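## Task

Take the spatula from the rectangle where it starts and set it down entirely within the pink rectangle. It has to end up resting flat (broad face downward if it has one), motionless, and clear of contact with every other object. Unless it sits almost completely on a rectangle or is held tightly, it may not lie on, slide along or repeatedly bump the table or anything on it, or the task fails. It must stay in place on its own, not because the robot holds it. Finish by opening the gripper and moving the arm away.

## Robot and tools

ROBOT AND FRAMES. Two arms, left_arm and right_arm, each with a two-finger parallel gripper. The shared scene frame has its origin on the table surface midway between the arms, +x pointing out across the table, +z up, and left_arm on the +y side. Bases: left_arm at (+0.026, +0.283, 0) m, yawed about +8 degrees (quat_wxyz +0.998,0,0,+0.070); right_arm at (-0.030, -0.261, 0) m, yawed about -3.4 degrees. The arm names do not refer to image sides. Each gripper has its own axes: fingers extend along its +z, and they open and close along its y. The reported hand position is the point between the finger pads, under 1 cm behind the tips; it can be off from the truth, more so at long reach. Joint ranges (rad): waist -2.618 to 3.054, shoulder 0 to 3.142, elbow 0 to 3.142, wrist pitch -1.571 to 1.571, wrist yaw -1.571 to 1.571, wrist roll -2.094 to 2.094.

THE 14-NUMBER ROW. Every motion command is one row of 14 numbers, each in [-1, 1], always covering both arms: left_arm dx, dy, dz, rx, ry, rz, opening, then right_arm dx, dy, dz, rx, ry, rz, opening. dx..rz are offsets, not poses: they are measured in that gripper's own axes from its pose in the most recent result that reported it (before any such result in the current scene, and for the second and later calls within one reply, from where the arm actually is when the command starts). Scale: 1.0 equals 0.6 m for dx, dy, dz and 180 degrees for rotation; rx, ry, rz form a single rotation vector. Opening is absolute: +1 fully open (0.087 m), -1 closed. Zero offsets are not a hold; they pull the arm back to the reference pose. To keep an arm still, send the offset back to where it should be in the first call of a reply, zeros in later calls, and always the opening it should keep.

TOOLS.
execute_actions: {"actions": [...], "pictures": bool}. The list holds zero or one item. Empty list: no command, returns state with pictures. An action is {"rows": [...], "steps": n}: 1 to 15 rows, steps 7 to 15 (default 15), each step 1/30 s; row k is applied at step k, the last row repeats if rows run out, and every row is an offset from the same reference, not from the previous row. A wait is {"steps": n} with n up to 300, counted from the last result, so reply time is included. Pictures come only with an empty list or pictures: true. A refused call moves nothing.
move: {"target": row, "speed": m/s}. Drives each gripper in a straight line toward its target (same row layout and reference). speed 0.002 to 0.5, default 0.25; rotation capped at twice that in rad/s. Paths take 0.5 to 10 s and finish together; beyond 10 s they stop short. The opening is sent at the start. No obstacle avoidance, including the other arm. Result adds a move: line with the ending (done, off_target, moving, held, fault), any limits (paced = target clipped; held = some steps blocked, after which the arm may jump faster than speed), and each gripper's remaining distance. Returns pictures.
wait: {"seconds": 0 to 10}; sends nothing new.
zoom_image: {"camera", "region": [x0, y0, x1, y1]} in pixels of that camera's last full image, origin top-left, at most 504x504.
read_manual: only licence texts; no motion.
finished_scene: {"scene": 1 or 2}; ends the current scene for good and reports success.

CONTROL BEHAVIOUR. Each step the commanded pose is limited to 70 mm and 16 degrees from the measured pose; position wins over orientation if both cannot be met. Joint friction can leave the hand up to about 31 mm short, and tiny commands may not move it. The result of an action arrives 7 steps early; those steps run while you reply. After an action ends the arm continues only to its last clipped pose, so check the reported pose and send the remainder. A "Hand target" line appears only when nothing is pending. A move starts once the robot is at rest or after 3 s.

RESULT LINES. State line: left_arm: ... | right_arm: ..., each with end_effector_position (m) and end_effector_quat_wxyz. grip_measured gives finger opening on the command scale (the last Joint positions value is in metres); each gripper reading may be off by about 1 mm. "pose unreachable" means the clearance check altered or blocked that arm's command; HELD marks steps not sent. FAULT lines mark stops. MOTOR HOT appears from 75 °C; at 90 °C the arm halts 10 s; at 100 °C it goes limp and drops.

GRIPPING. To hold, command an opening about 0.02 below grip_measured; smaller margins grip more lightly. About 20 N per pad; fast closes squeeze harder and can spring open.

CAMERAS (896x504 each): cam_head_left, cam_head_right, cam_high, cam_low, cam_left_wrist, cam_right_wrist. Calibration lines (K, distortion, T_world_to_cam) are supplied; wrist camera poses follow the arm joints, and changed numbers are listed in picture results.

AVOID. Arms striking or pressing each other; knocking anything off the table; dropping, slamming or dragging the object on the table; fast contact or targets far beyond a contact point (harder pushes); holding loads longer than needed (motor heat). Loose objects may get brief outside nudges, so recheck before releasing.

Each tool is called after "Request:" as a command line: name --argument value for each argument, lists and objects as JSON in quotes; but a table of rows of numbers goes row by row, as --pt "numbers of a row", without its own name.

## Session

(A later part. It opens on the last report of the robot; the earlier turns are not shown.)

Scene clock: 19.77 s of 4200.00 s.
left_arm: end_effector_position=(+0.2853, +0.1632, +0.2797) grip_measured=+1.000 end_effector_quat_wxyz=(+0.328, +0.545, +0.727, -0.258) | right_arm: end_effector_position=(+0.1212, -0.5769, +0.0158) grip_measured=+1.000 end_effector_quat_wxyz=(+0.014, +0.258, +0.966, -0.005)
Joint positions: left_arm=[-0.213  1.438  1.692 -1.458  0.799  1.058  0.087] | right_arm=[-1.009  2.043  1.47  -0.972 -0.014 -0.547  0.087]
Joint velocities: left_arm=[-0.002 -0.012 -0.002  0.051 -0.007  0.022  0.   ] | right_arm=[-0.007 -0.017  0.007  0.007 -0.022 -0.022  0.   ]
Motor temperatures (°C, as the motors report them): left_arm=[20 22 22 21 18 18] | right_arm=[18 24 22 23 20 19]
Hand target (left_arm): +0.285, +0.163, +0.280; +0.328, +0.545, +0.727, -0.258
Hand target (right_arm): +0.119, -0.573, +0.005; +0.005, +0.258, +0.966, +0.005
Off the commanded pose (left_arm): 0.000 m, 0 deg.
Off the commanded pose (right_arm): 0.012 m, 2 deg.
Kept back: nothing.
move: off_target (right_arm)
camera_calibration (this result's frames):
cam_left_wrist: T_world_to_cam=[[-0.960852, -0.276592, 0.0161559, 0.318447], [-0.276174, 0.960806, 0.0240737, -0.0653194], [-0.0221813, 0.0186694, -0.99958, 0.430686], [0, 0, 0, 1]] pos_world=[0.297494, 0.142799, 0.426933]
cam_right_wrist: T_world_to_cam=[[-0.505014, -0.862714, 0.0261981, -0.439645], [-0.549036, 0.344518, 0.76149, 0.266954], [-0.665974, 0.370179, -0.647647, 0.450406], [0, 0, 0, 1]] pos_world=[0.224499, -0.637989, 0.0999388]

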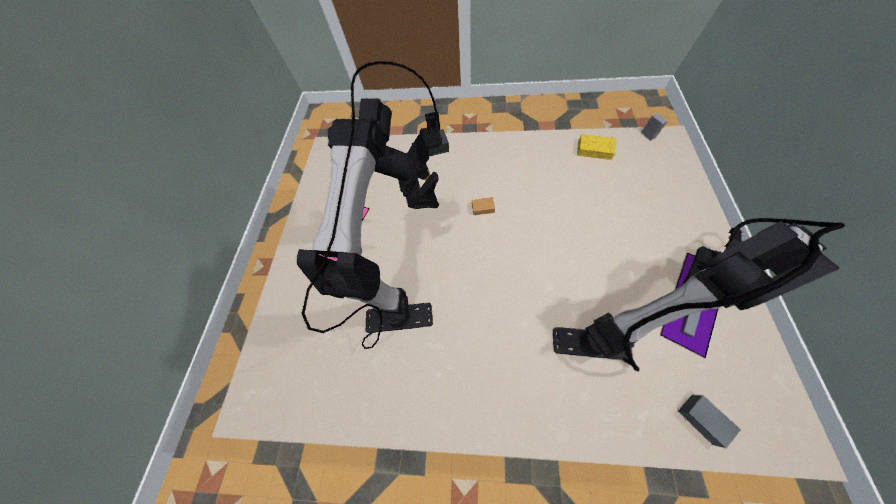

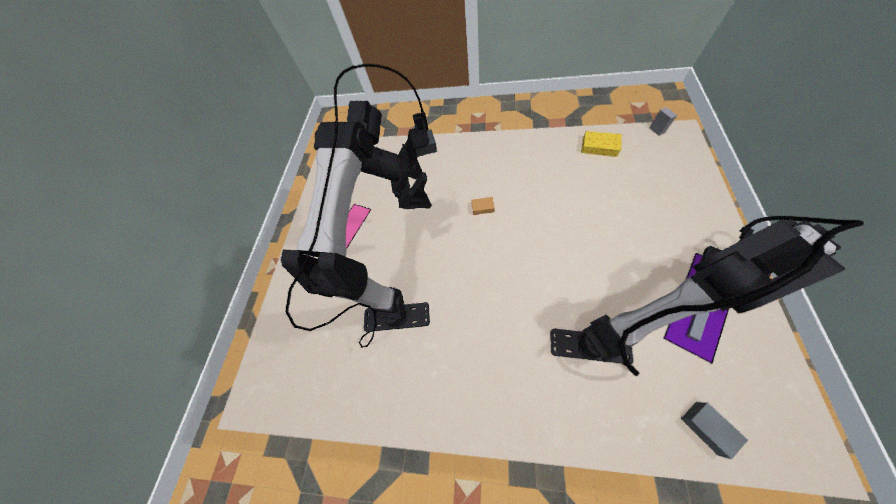

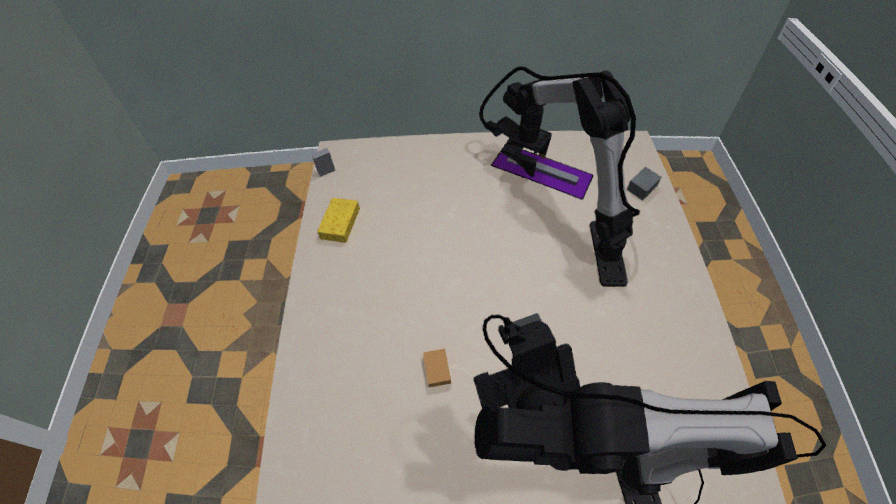

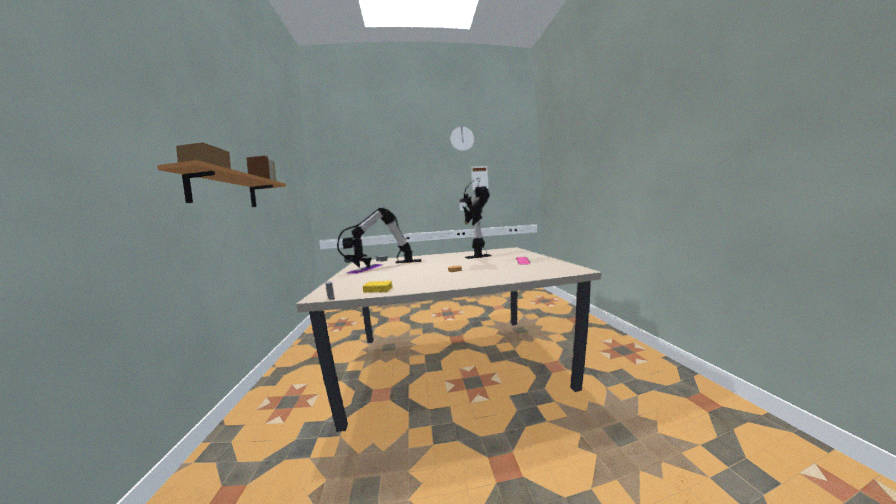

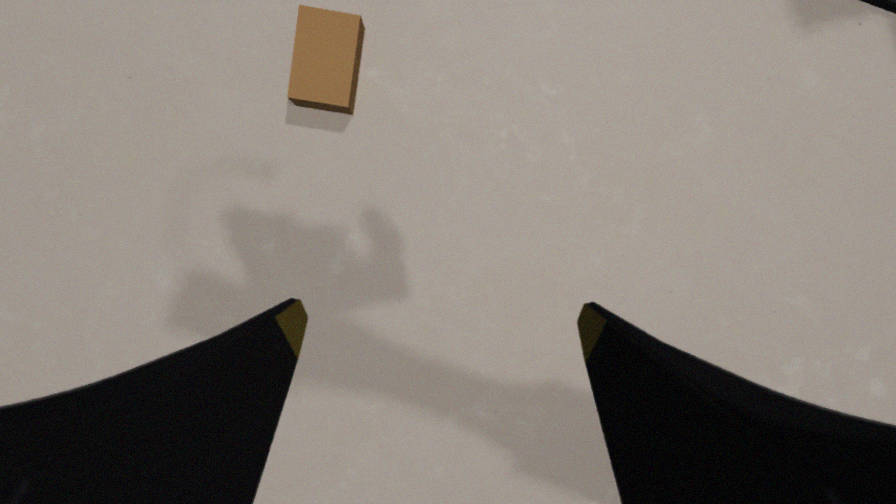

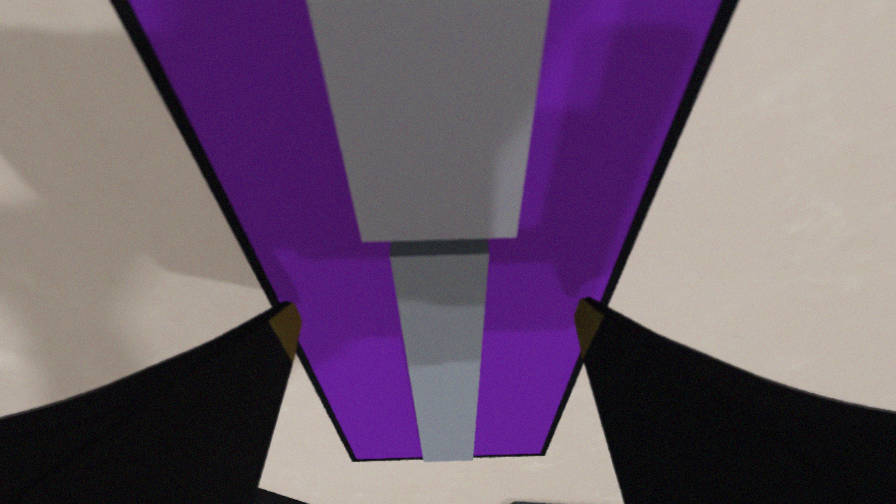

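Request:
move --target '[0, 0, 0, 0, 0, 0, 1, 0.008, 0, 0.03, 0, 0, 0, 1]' --speed 0.04

Scene clock: 20.90 s of 4200.00 s.
left_arm: end_effector_position=(+0.2853, +0.1632, +0.2797) grip_measured=+1.000 end_effector_quat_wxyz=(+0.328, +0.545, +0.727, -0.258) | right_arm: end_effector_position=(+0.1208, -0.5761, +0.0087) grip_measured=+1.000 end_effector_quat_wxyz=(+0.016, +0.258, +0.966, -0.007)
Joint positions: left_arm=[-0.213  1.438  1.692 -1.458  0.799  1.058  0.087] | right_arm=[-1.009  2.043  1.441 -0.937 -0.014 -0.547  0.087]
Joint velocities: left_arm=[-0.012  0.017 -0.012  0.022  0.007 -0.051  0.   ] | right_arm=[-0.012 -0.007 -0.002 -0.007 -0.007 -0.022  0.   ]
Motor temperatures (°C, as the motors report them): left_arm=[20 22 22 21 18 18] | right_arm=[18 25 22 23 20 19]
Hand target (left_arm): +0.285, +0.163, +0.280; +0.328, +0.545, +0.727, -0.258
Hand target (right_arm): +0.117, -0.575, -0.002; +0.014, +0.258, +0.966, -0.005
Off the commanded pose (left_arm): 0.000 m, 0 deg.
Off the commanded pose (right_arm): 0.012 m, 0 deg.
Kept back: nothing.
move: off_target (right_arm)
camera_calibration (this result's frames):
cam_left_wrist: T_world_to_cam=[[-0.960852, -0.276592, 0.0161559, 0.318447], [-0.276174, 0.960806, 0.0240737, -0.0653194], [-0.0221813, 0.0186694, -0.99958, 0.430686], [0, 0, 0, 1]] pos_world=[0.297494, 0.142799, 0.426933]
cam_right_wrist: T_world_to_cam=[[-0.505095, -0.862565, 0.0293342, -0.438902], [-0.551264, 0.348585, 0.758021, 0.274425], [-0.664068, 0.366702, -0.65157, 0.443027], [0, 0, 0, 1]] pos_world=[0.223793, -0.6367, 0.0935176]

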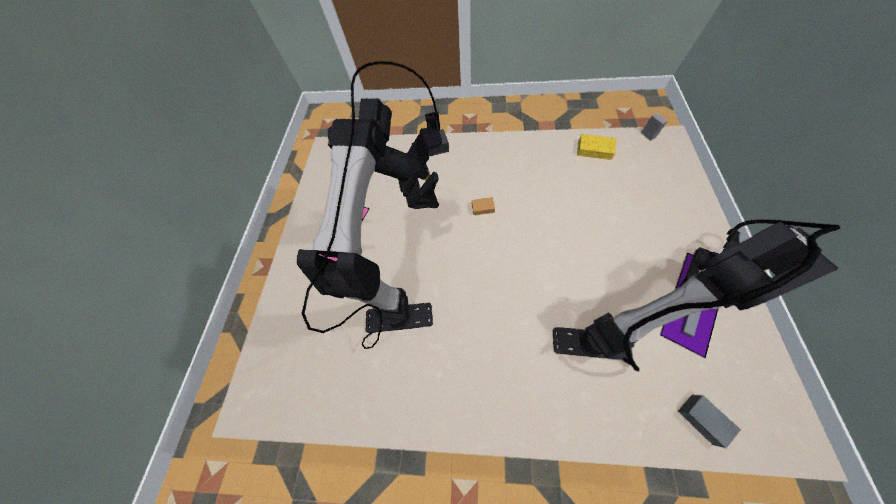

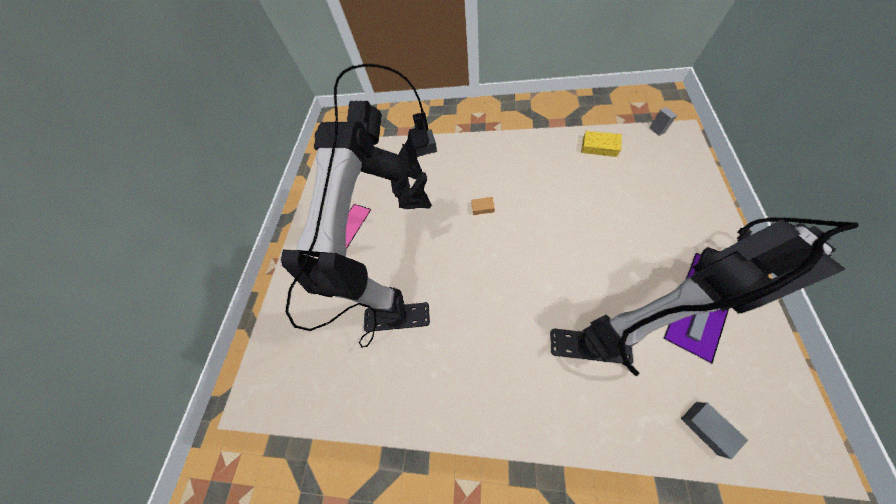

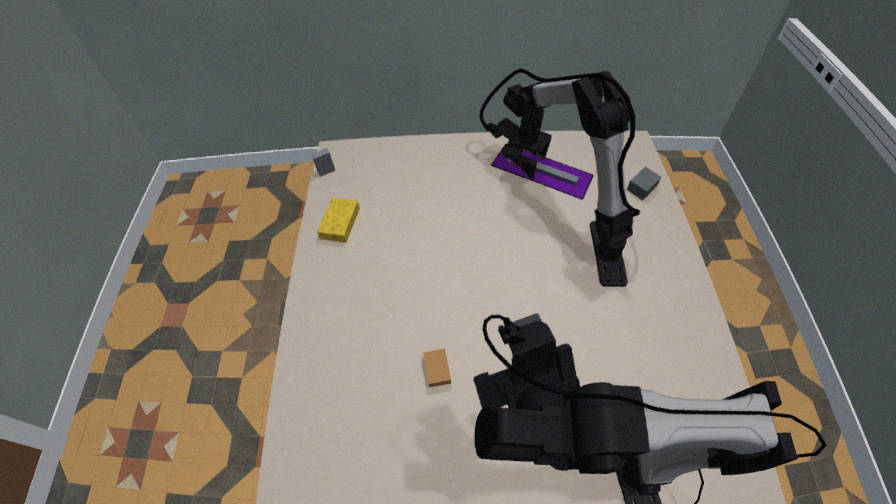

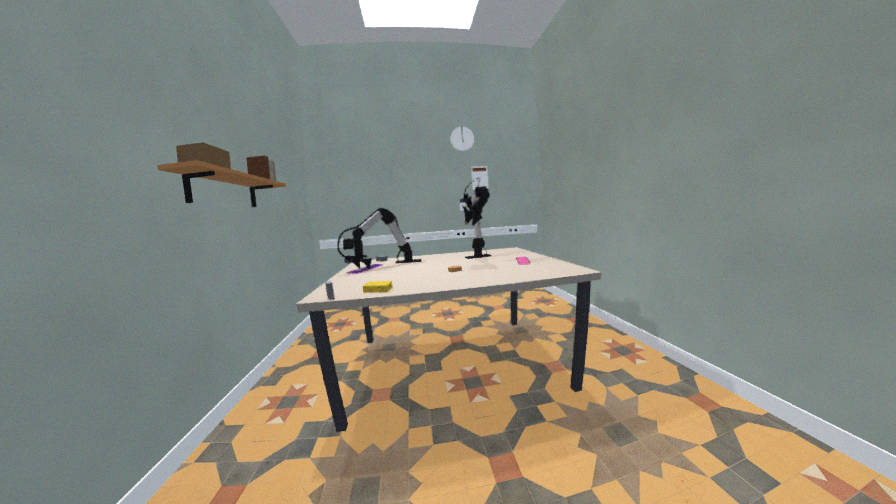

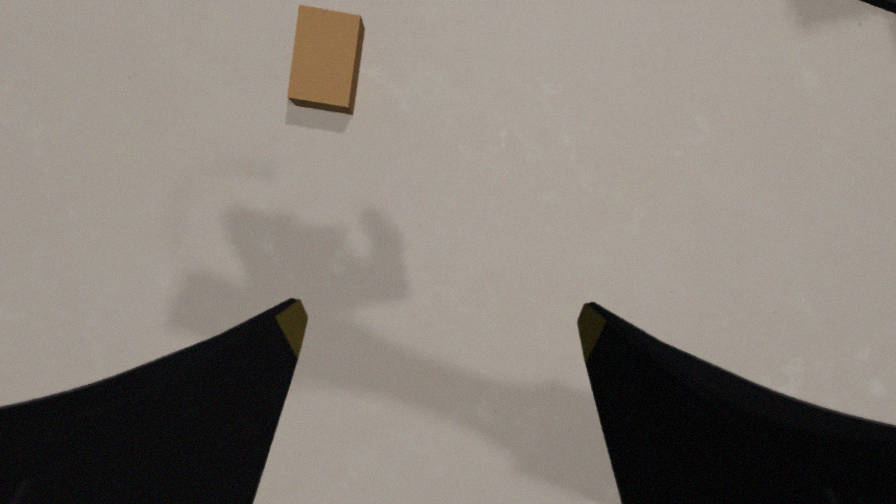

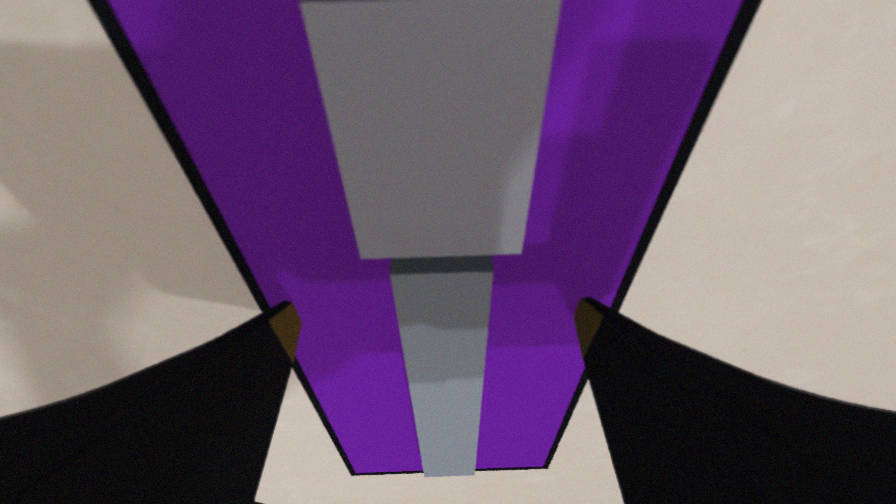

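Request:
move --target '[0, 0, 0, 0, 0, 0, 1, 0, 0, 0, 0, 0, 0, -0.5]' --speed 0.04

Scene clock: 21.83 s of 4200.00 s.
left_arm: end_effector_position=(+0.2853, +0.1632, +0.2797) grip_measured=+1.000 end_effector_quat_wxyz=(+0.328, +0.545, +0.727, -0.258) | right_arm: end_effector_position=(+0.1208, -0.5736, +0.0088) grip_measured=-0.415 end_effector_quat_wxyz=(+0.016, +0.258, +0.966, -0.002)
Joint positions: left_arm=[-0.213  1.438  1.692 -1.458  0.799  1.058  0.087] | right_arm=[-1.009  2.043  1.441 -0.945 -0.02  -0.547  0.026]
Joint velocities: left_arm=[ 0.002  0.022  0.007  0.037 -0.095 -0.007  0.   ] | right_arm=[-0.002  0.002 -0.007 -0.007  0.051 -0.037 -0.   ]
Motor temperatures (°C, as the motors report them): left_arm=[20 22 22 21 18 18] | right_arm=[18 25 22 23 20 19]
Hand target (left_arm): +0.285, +0.163, +0.280; +0.328, +0.545, +0.727, -0.258
Hand target (right_arm): +0.121, -0.576, +0.009; +0.016, +0.258, +0.966, -0.007
Off the commanded pose (left_arm): 0.000 m, 0 deg.
Off the commanded pose (right_arm): 0.002 m, 1 deg.
Kept back: nothing.
move: done
camera_calibration (this result's frames):
cam_left_wrist: T_world_to_cam=[[-0.960852, -0.276592, 0.0161559, 0.318447], [-0.276174, 0.960806, 0.0240737, -0.0653194], [-0.0221813, 0.0186694, -0.99958, 0.430686], [0, 0, 0, 1]] pos_world=[0.297494, 0.142799, 0.426933]
cam_right_wrist: T_world_to_cam=[[-0.505303, -0.86273, 0.0191236, -0.436754], [-0.552714, 0.340585, 0.760598, 0.269087], [-0.662704, 0.373763, -0.648942, 0.446105], [0, 0, 0, 1]] pos_world=[0.223671, -0.635185, 0.0931811]

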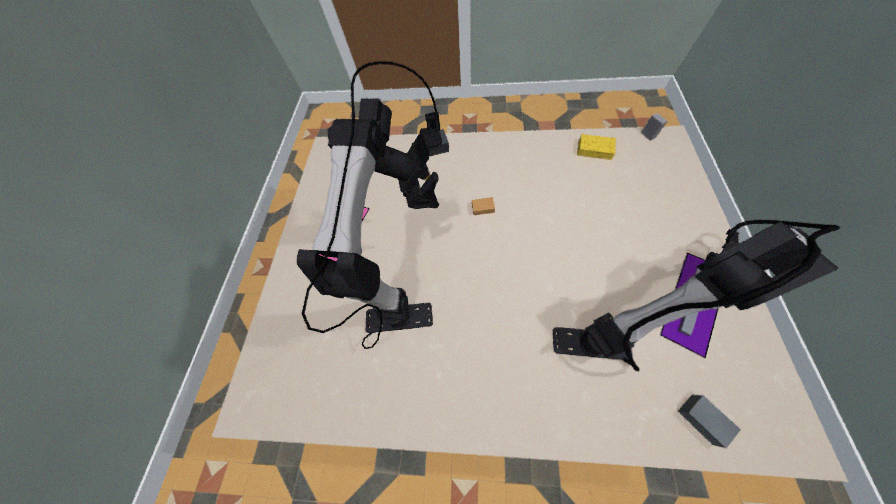

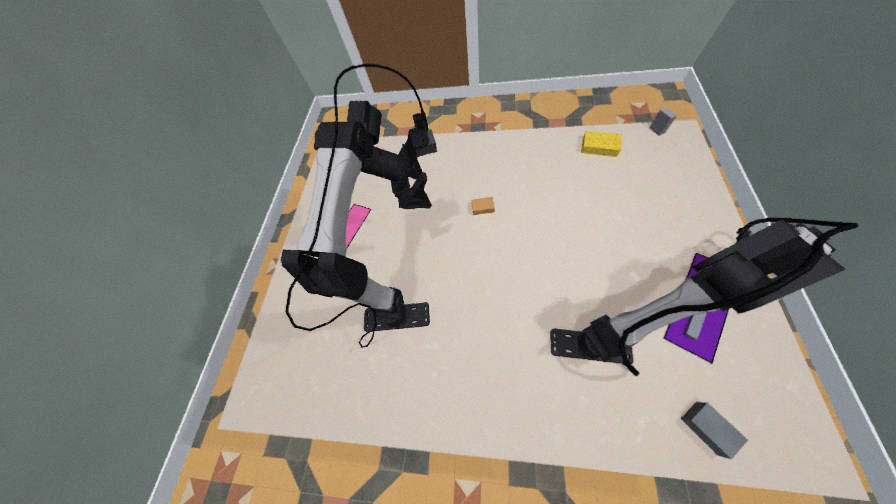

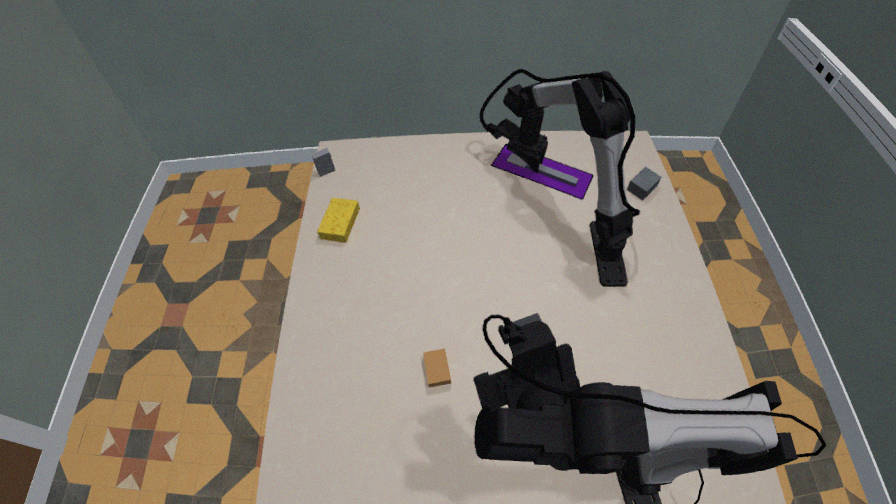

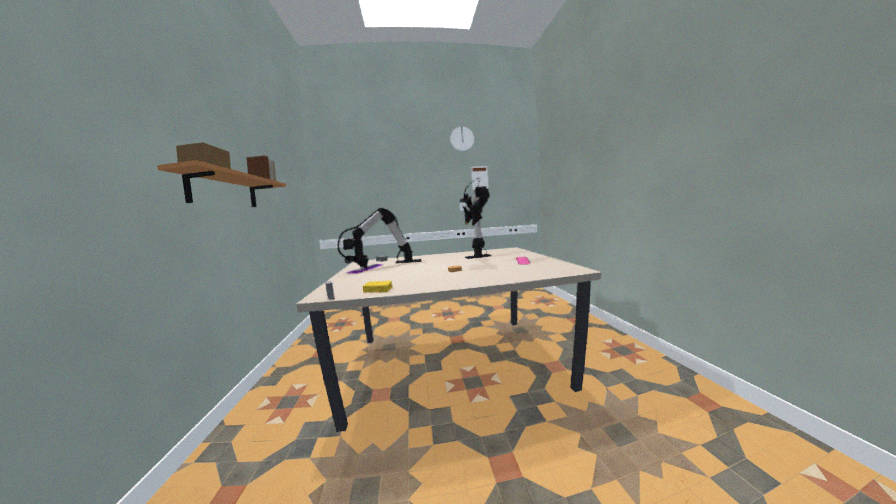

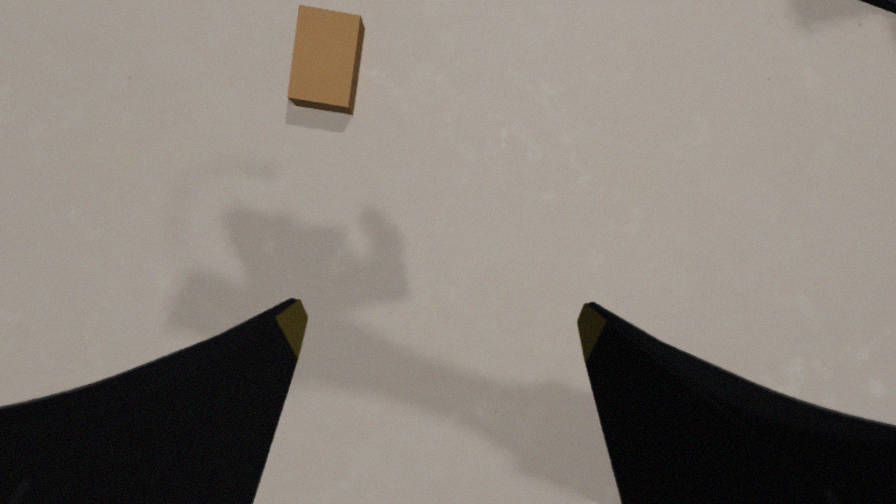

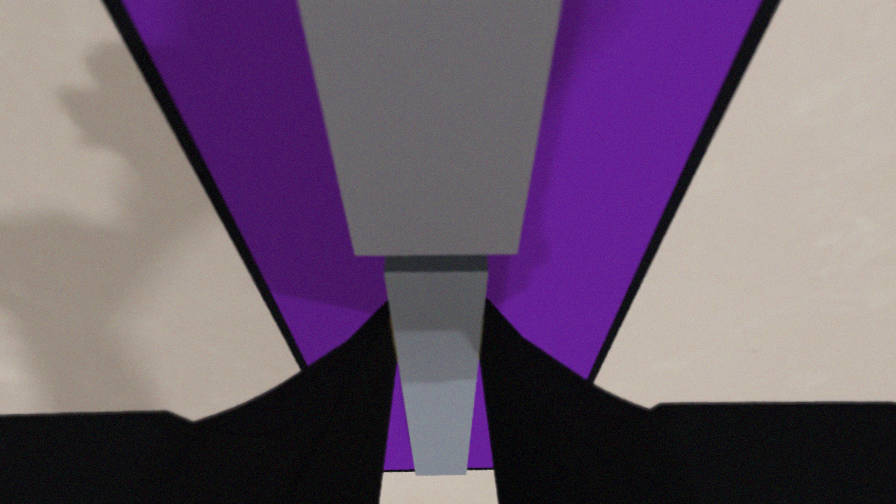

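Request:
move --target '[0, 0, 0, 0, 0, 0, 1, 0, 0, -0.17, 0, 0, 0, -0.5]' --speed 0.1

Scene clock: 24.07 s of 4200.00 s.
left_arm: end_effector_position=(+0.2853, +0.1632, +0.2797) grip_measured=+1.000 end_effector_quat_wxyz=(+0.328, +0.545, +0.727, -0.258) | right_arm: end_effector_position=(+0.1181, -0.5687, +0.1008) grip_measured=-0.415 end_effector_quat_wxyz=(+0.008, +0.258, +0.966, +0.006)
Joint positions: left_arm=[-0.213  1.438  1.692 -1.458  0.799  1.058  0.087] | right_arm=[-1.009  1.975  1.713 -1.308 -0.02  -0.547  0.026]
Joint velocities: left_arm=[ 0.012 -0.007 -0.032 -0.051  0.037 -0.022  0.   ] | right_arm=[ 0.002 -0.012 -0.027  0.007 -0.007 -0.066 -0.   ]
Motor temperatures (°C, as the motors report them): left_arm=[20 22 22 21 18 18] | right_arm=[18 26 22 23 20 19]
Hand target (left_arm): +0.285, +0.163, +0.280; +0.328, +0.545, +0.727, -0.258
Hand target (right_arm): +0.118, -0.571, +0.111; +0.016, +0.258, +0.966, -0.002
Off the commanded pose (left_arm): 0.000 m, 0 deg.
Off the commanded pose (right_arm): 0.011 m, 1 deg.
Kept back: nothing.
move: off_target (right_arm)
camera_calibration (this result's frames):
cam_left_wrist: T_world_to_cam=[[-0.960852, -0.276592, 0.0161559, 0.318447], [-0.276174, 0.960806, 0.0240737, -0.0653194], [-0.0221813, 0.0186694, -0.99958, 0.430686], [0, 0, 0, 1]] pos_world=[0.297494, 0.142799, 0.426933]
cam_right_wrist: T_world_to_cam=[[-0.505157, -0.862996, 0.00736038, -0.434586], [-0.544277, 0.32519, 0.773313, 0.184904], [-0.66976, 0.386639, -0.633981, 0.508778], [0, 0, 0, 1]] pos_world=[0.221864, -0.631888, 0.182766]

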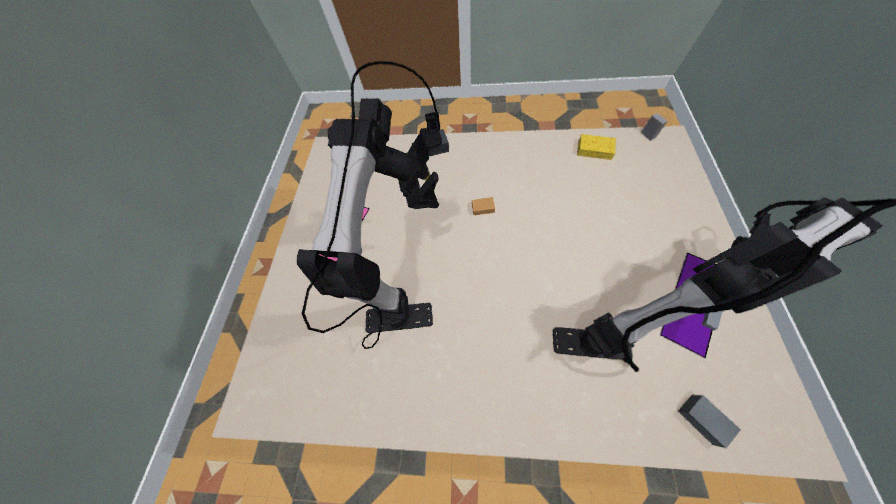

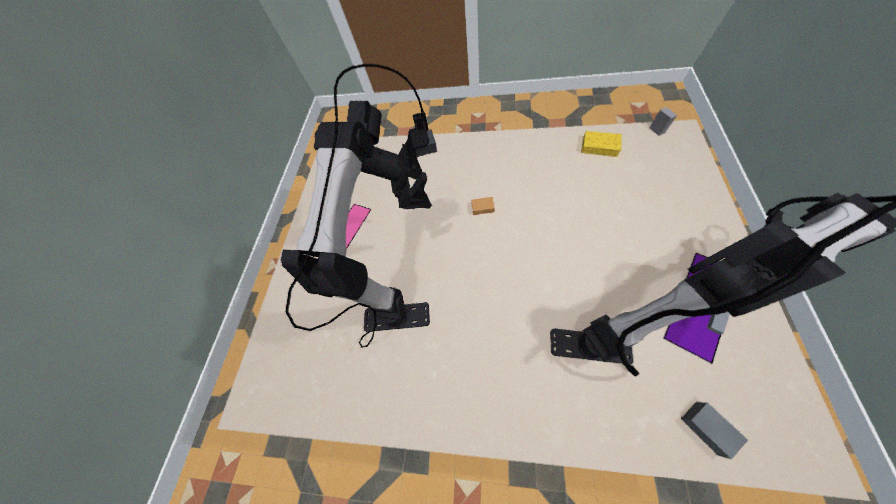

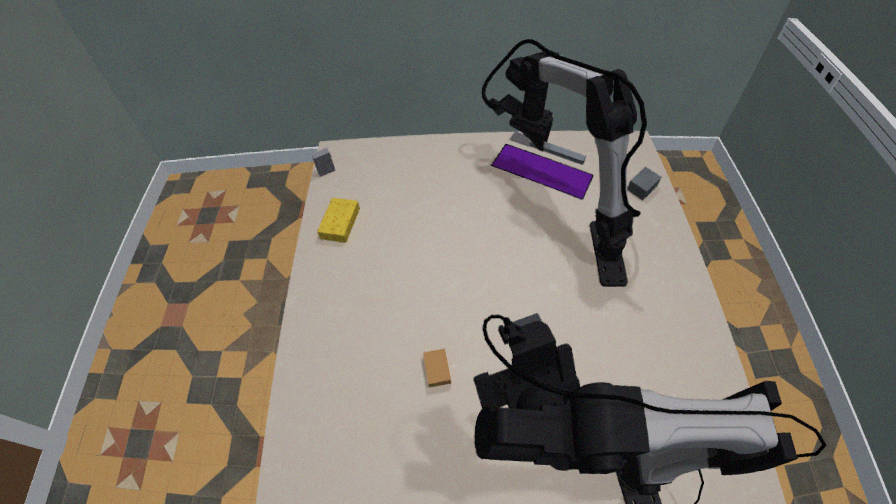

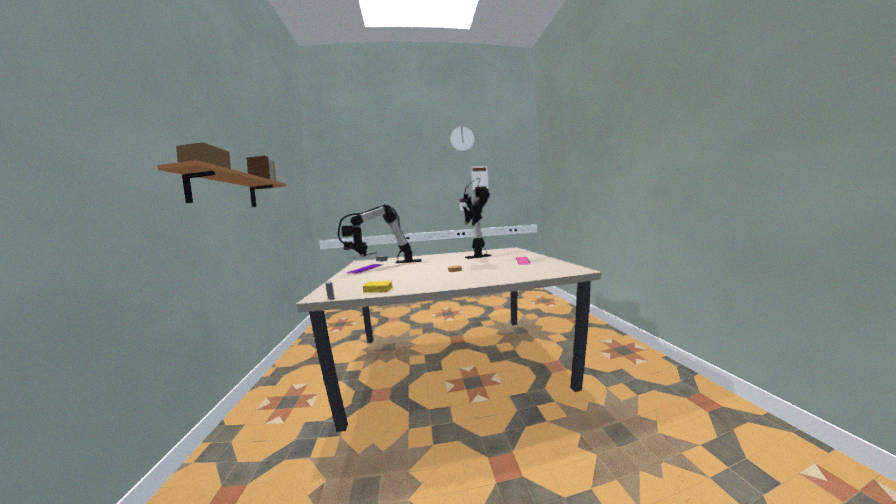

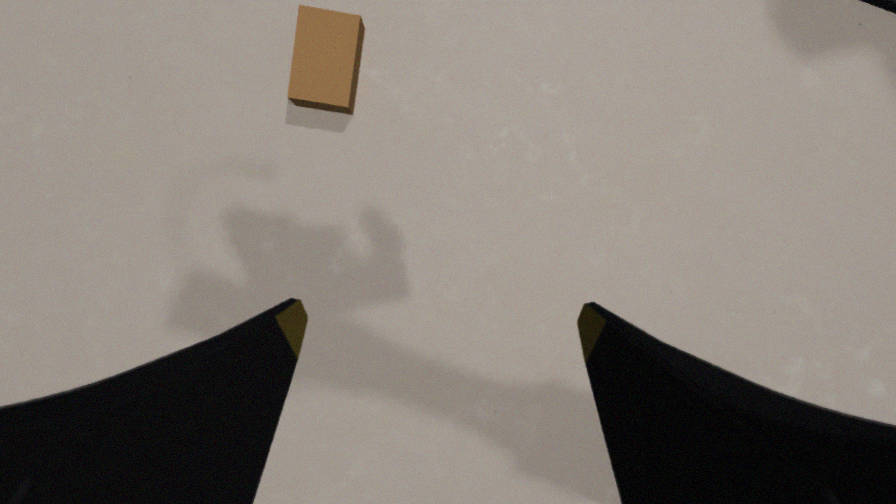

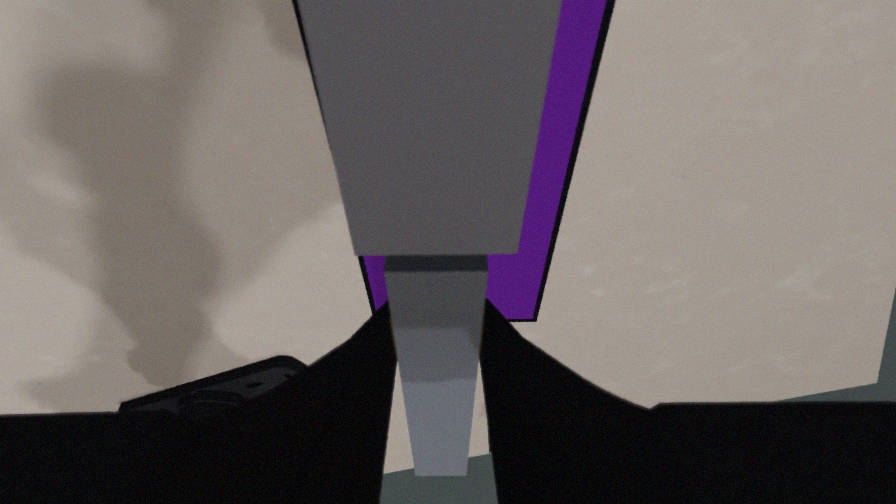

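Request:
move --target '[0.0838, -0.3088, 0.1912, 0.2358, 0.2028, 0.5236, 1, -0.0372, 0.5762, -0.0153, 0, 0, -0.0833, -0.5]' --speed 0.2

Scene clock: 32.33 s of 4200.00 s.
left_arm: end_effector_position=(+0.1170, +0.0594, +0.1791) grip_measured=+1.000 end_effector_quat_wxyz=(+0.017, +0.998, +0.051, -0.011) | right_arm: end_effector_position=(+0.3079, -0.2809, +0.1112) grip_measured=-0.415 end_effector_quat_wxyz=(+0.006, +0.126, +0.992, +0.006)
Joint positions: left_arm=[-1.474  1.419  1.398 -1.521  0.028  1.703  0.087] | right_arm=[-0.025  1.975  1.754 -1.337 -0.012  0.168  0.026]
Joint velocities: left_arm=[-0.002 -0.002  0.002  0.037  0.007 -0.007  0.   ] | right_arm=[ 0.002 -0.002  0.002 -0.11  -0.037 -0.007 -0.   ]
Motor temperatures (°C, as the motors report them): left_arm=[20 22 23 21 18 18] | right_arm=[18 28 23 22 20 19]
Hand target (left_arm): +0.116, +0.057, +0.171; +0.006, +0.999, +0.043, -0.009
Hand target (right_arm): +0.310, -0.280, +0.112; +0.003, +0.130, +0.992, +0.001
Off the commanded pose (left_arm): 0.010 m, 3 deg.
Off the commanded pose (right_arm): 0.005 m, 0 deg.
Kept back: nothing.
After step 90, 0.10 s passed at rest.
move: off_target (left_arm)
camera_calibration (this result's frames):
cam_left_wrist: T_world_to_cam=[[-0.106138, 0.993656, -0.0371704, -0.0362764], [0.644403, 0.0972055, 0.758483, -0.197595], [0.757284, 0.0565512, -0.650632, 0.172314], [0, 0, 0, 1]] pos_world=[-0.0070103, 0.045509, 0.260637]
cam_right_wrist: T_world_to_cam=[[-0.257631, -0.966188, 0.0103149, -0.195974], [-0.610036, 0.170924, 0.773719, 0.163502], [-0.749321, 0.193041, -0.633445, 0.501281], [0, 0, 0, 1]] pos_world=[0.424874, -0.314062, 0.193051]

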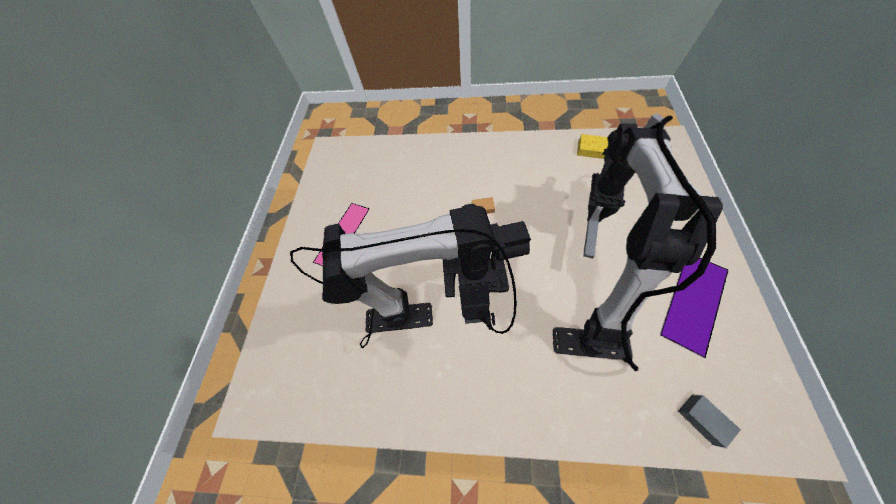

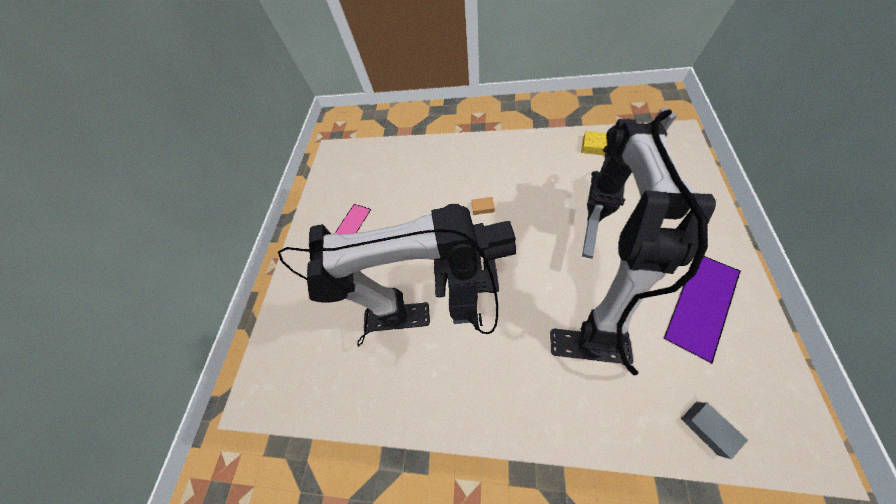

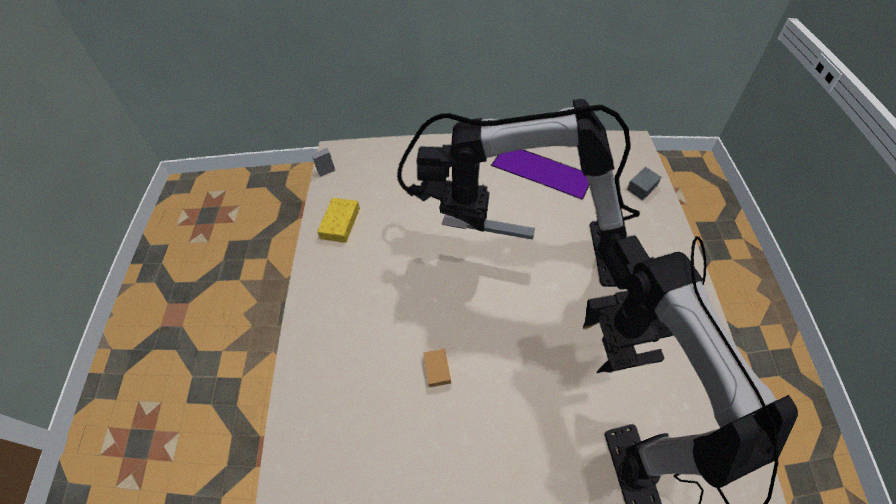

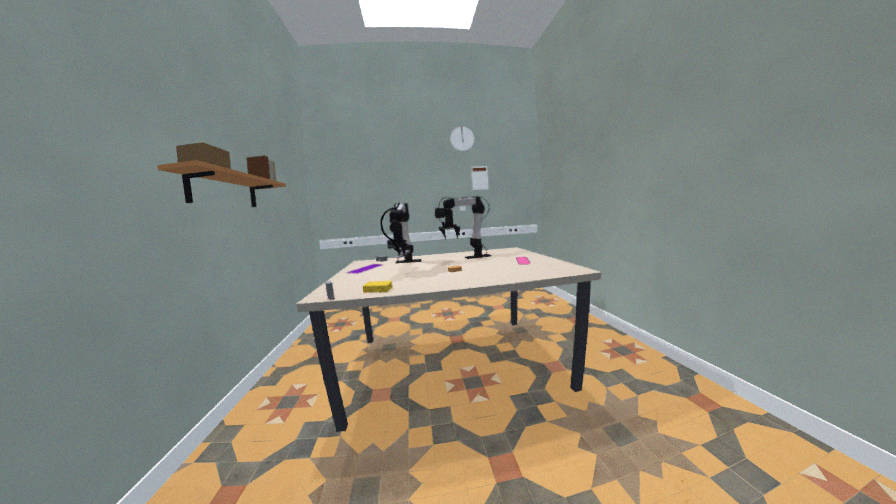

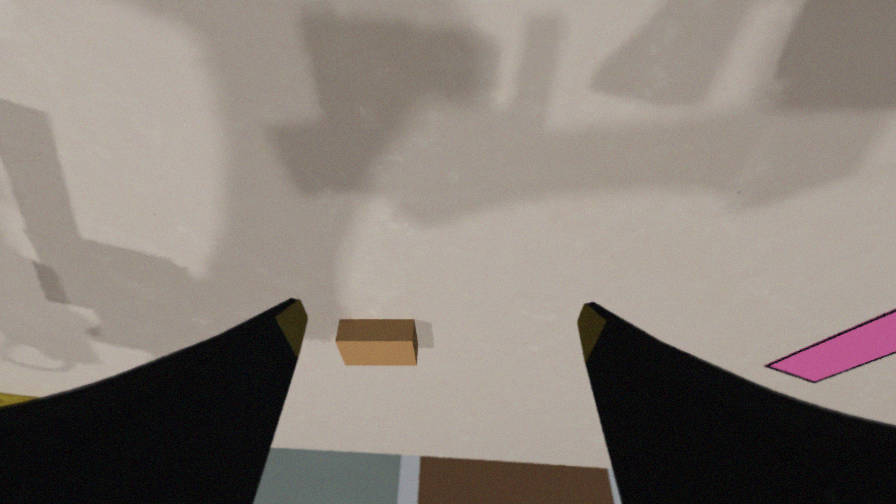

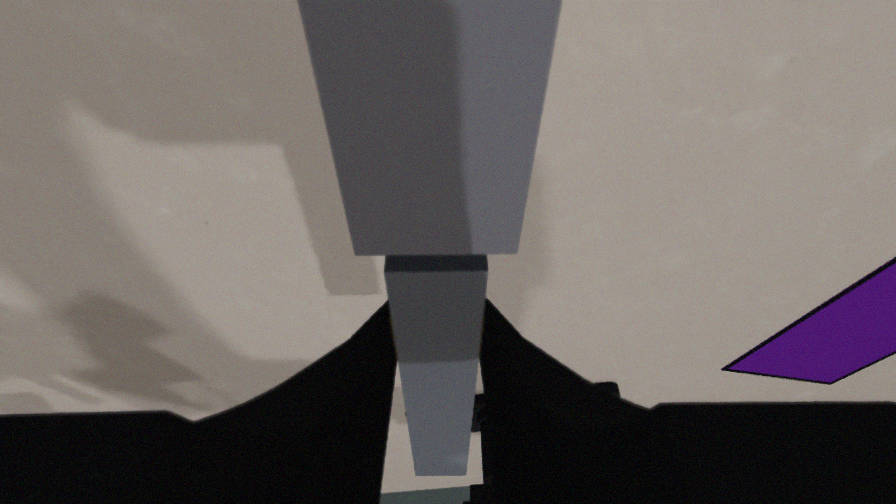

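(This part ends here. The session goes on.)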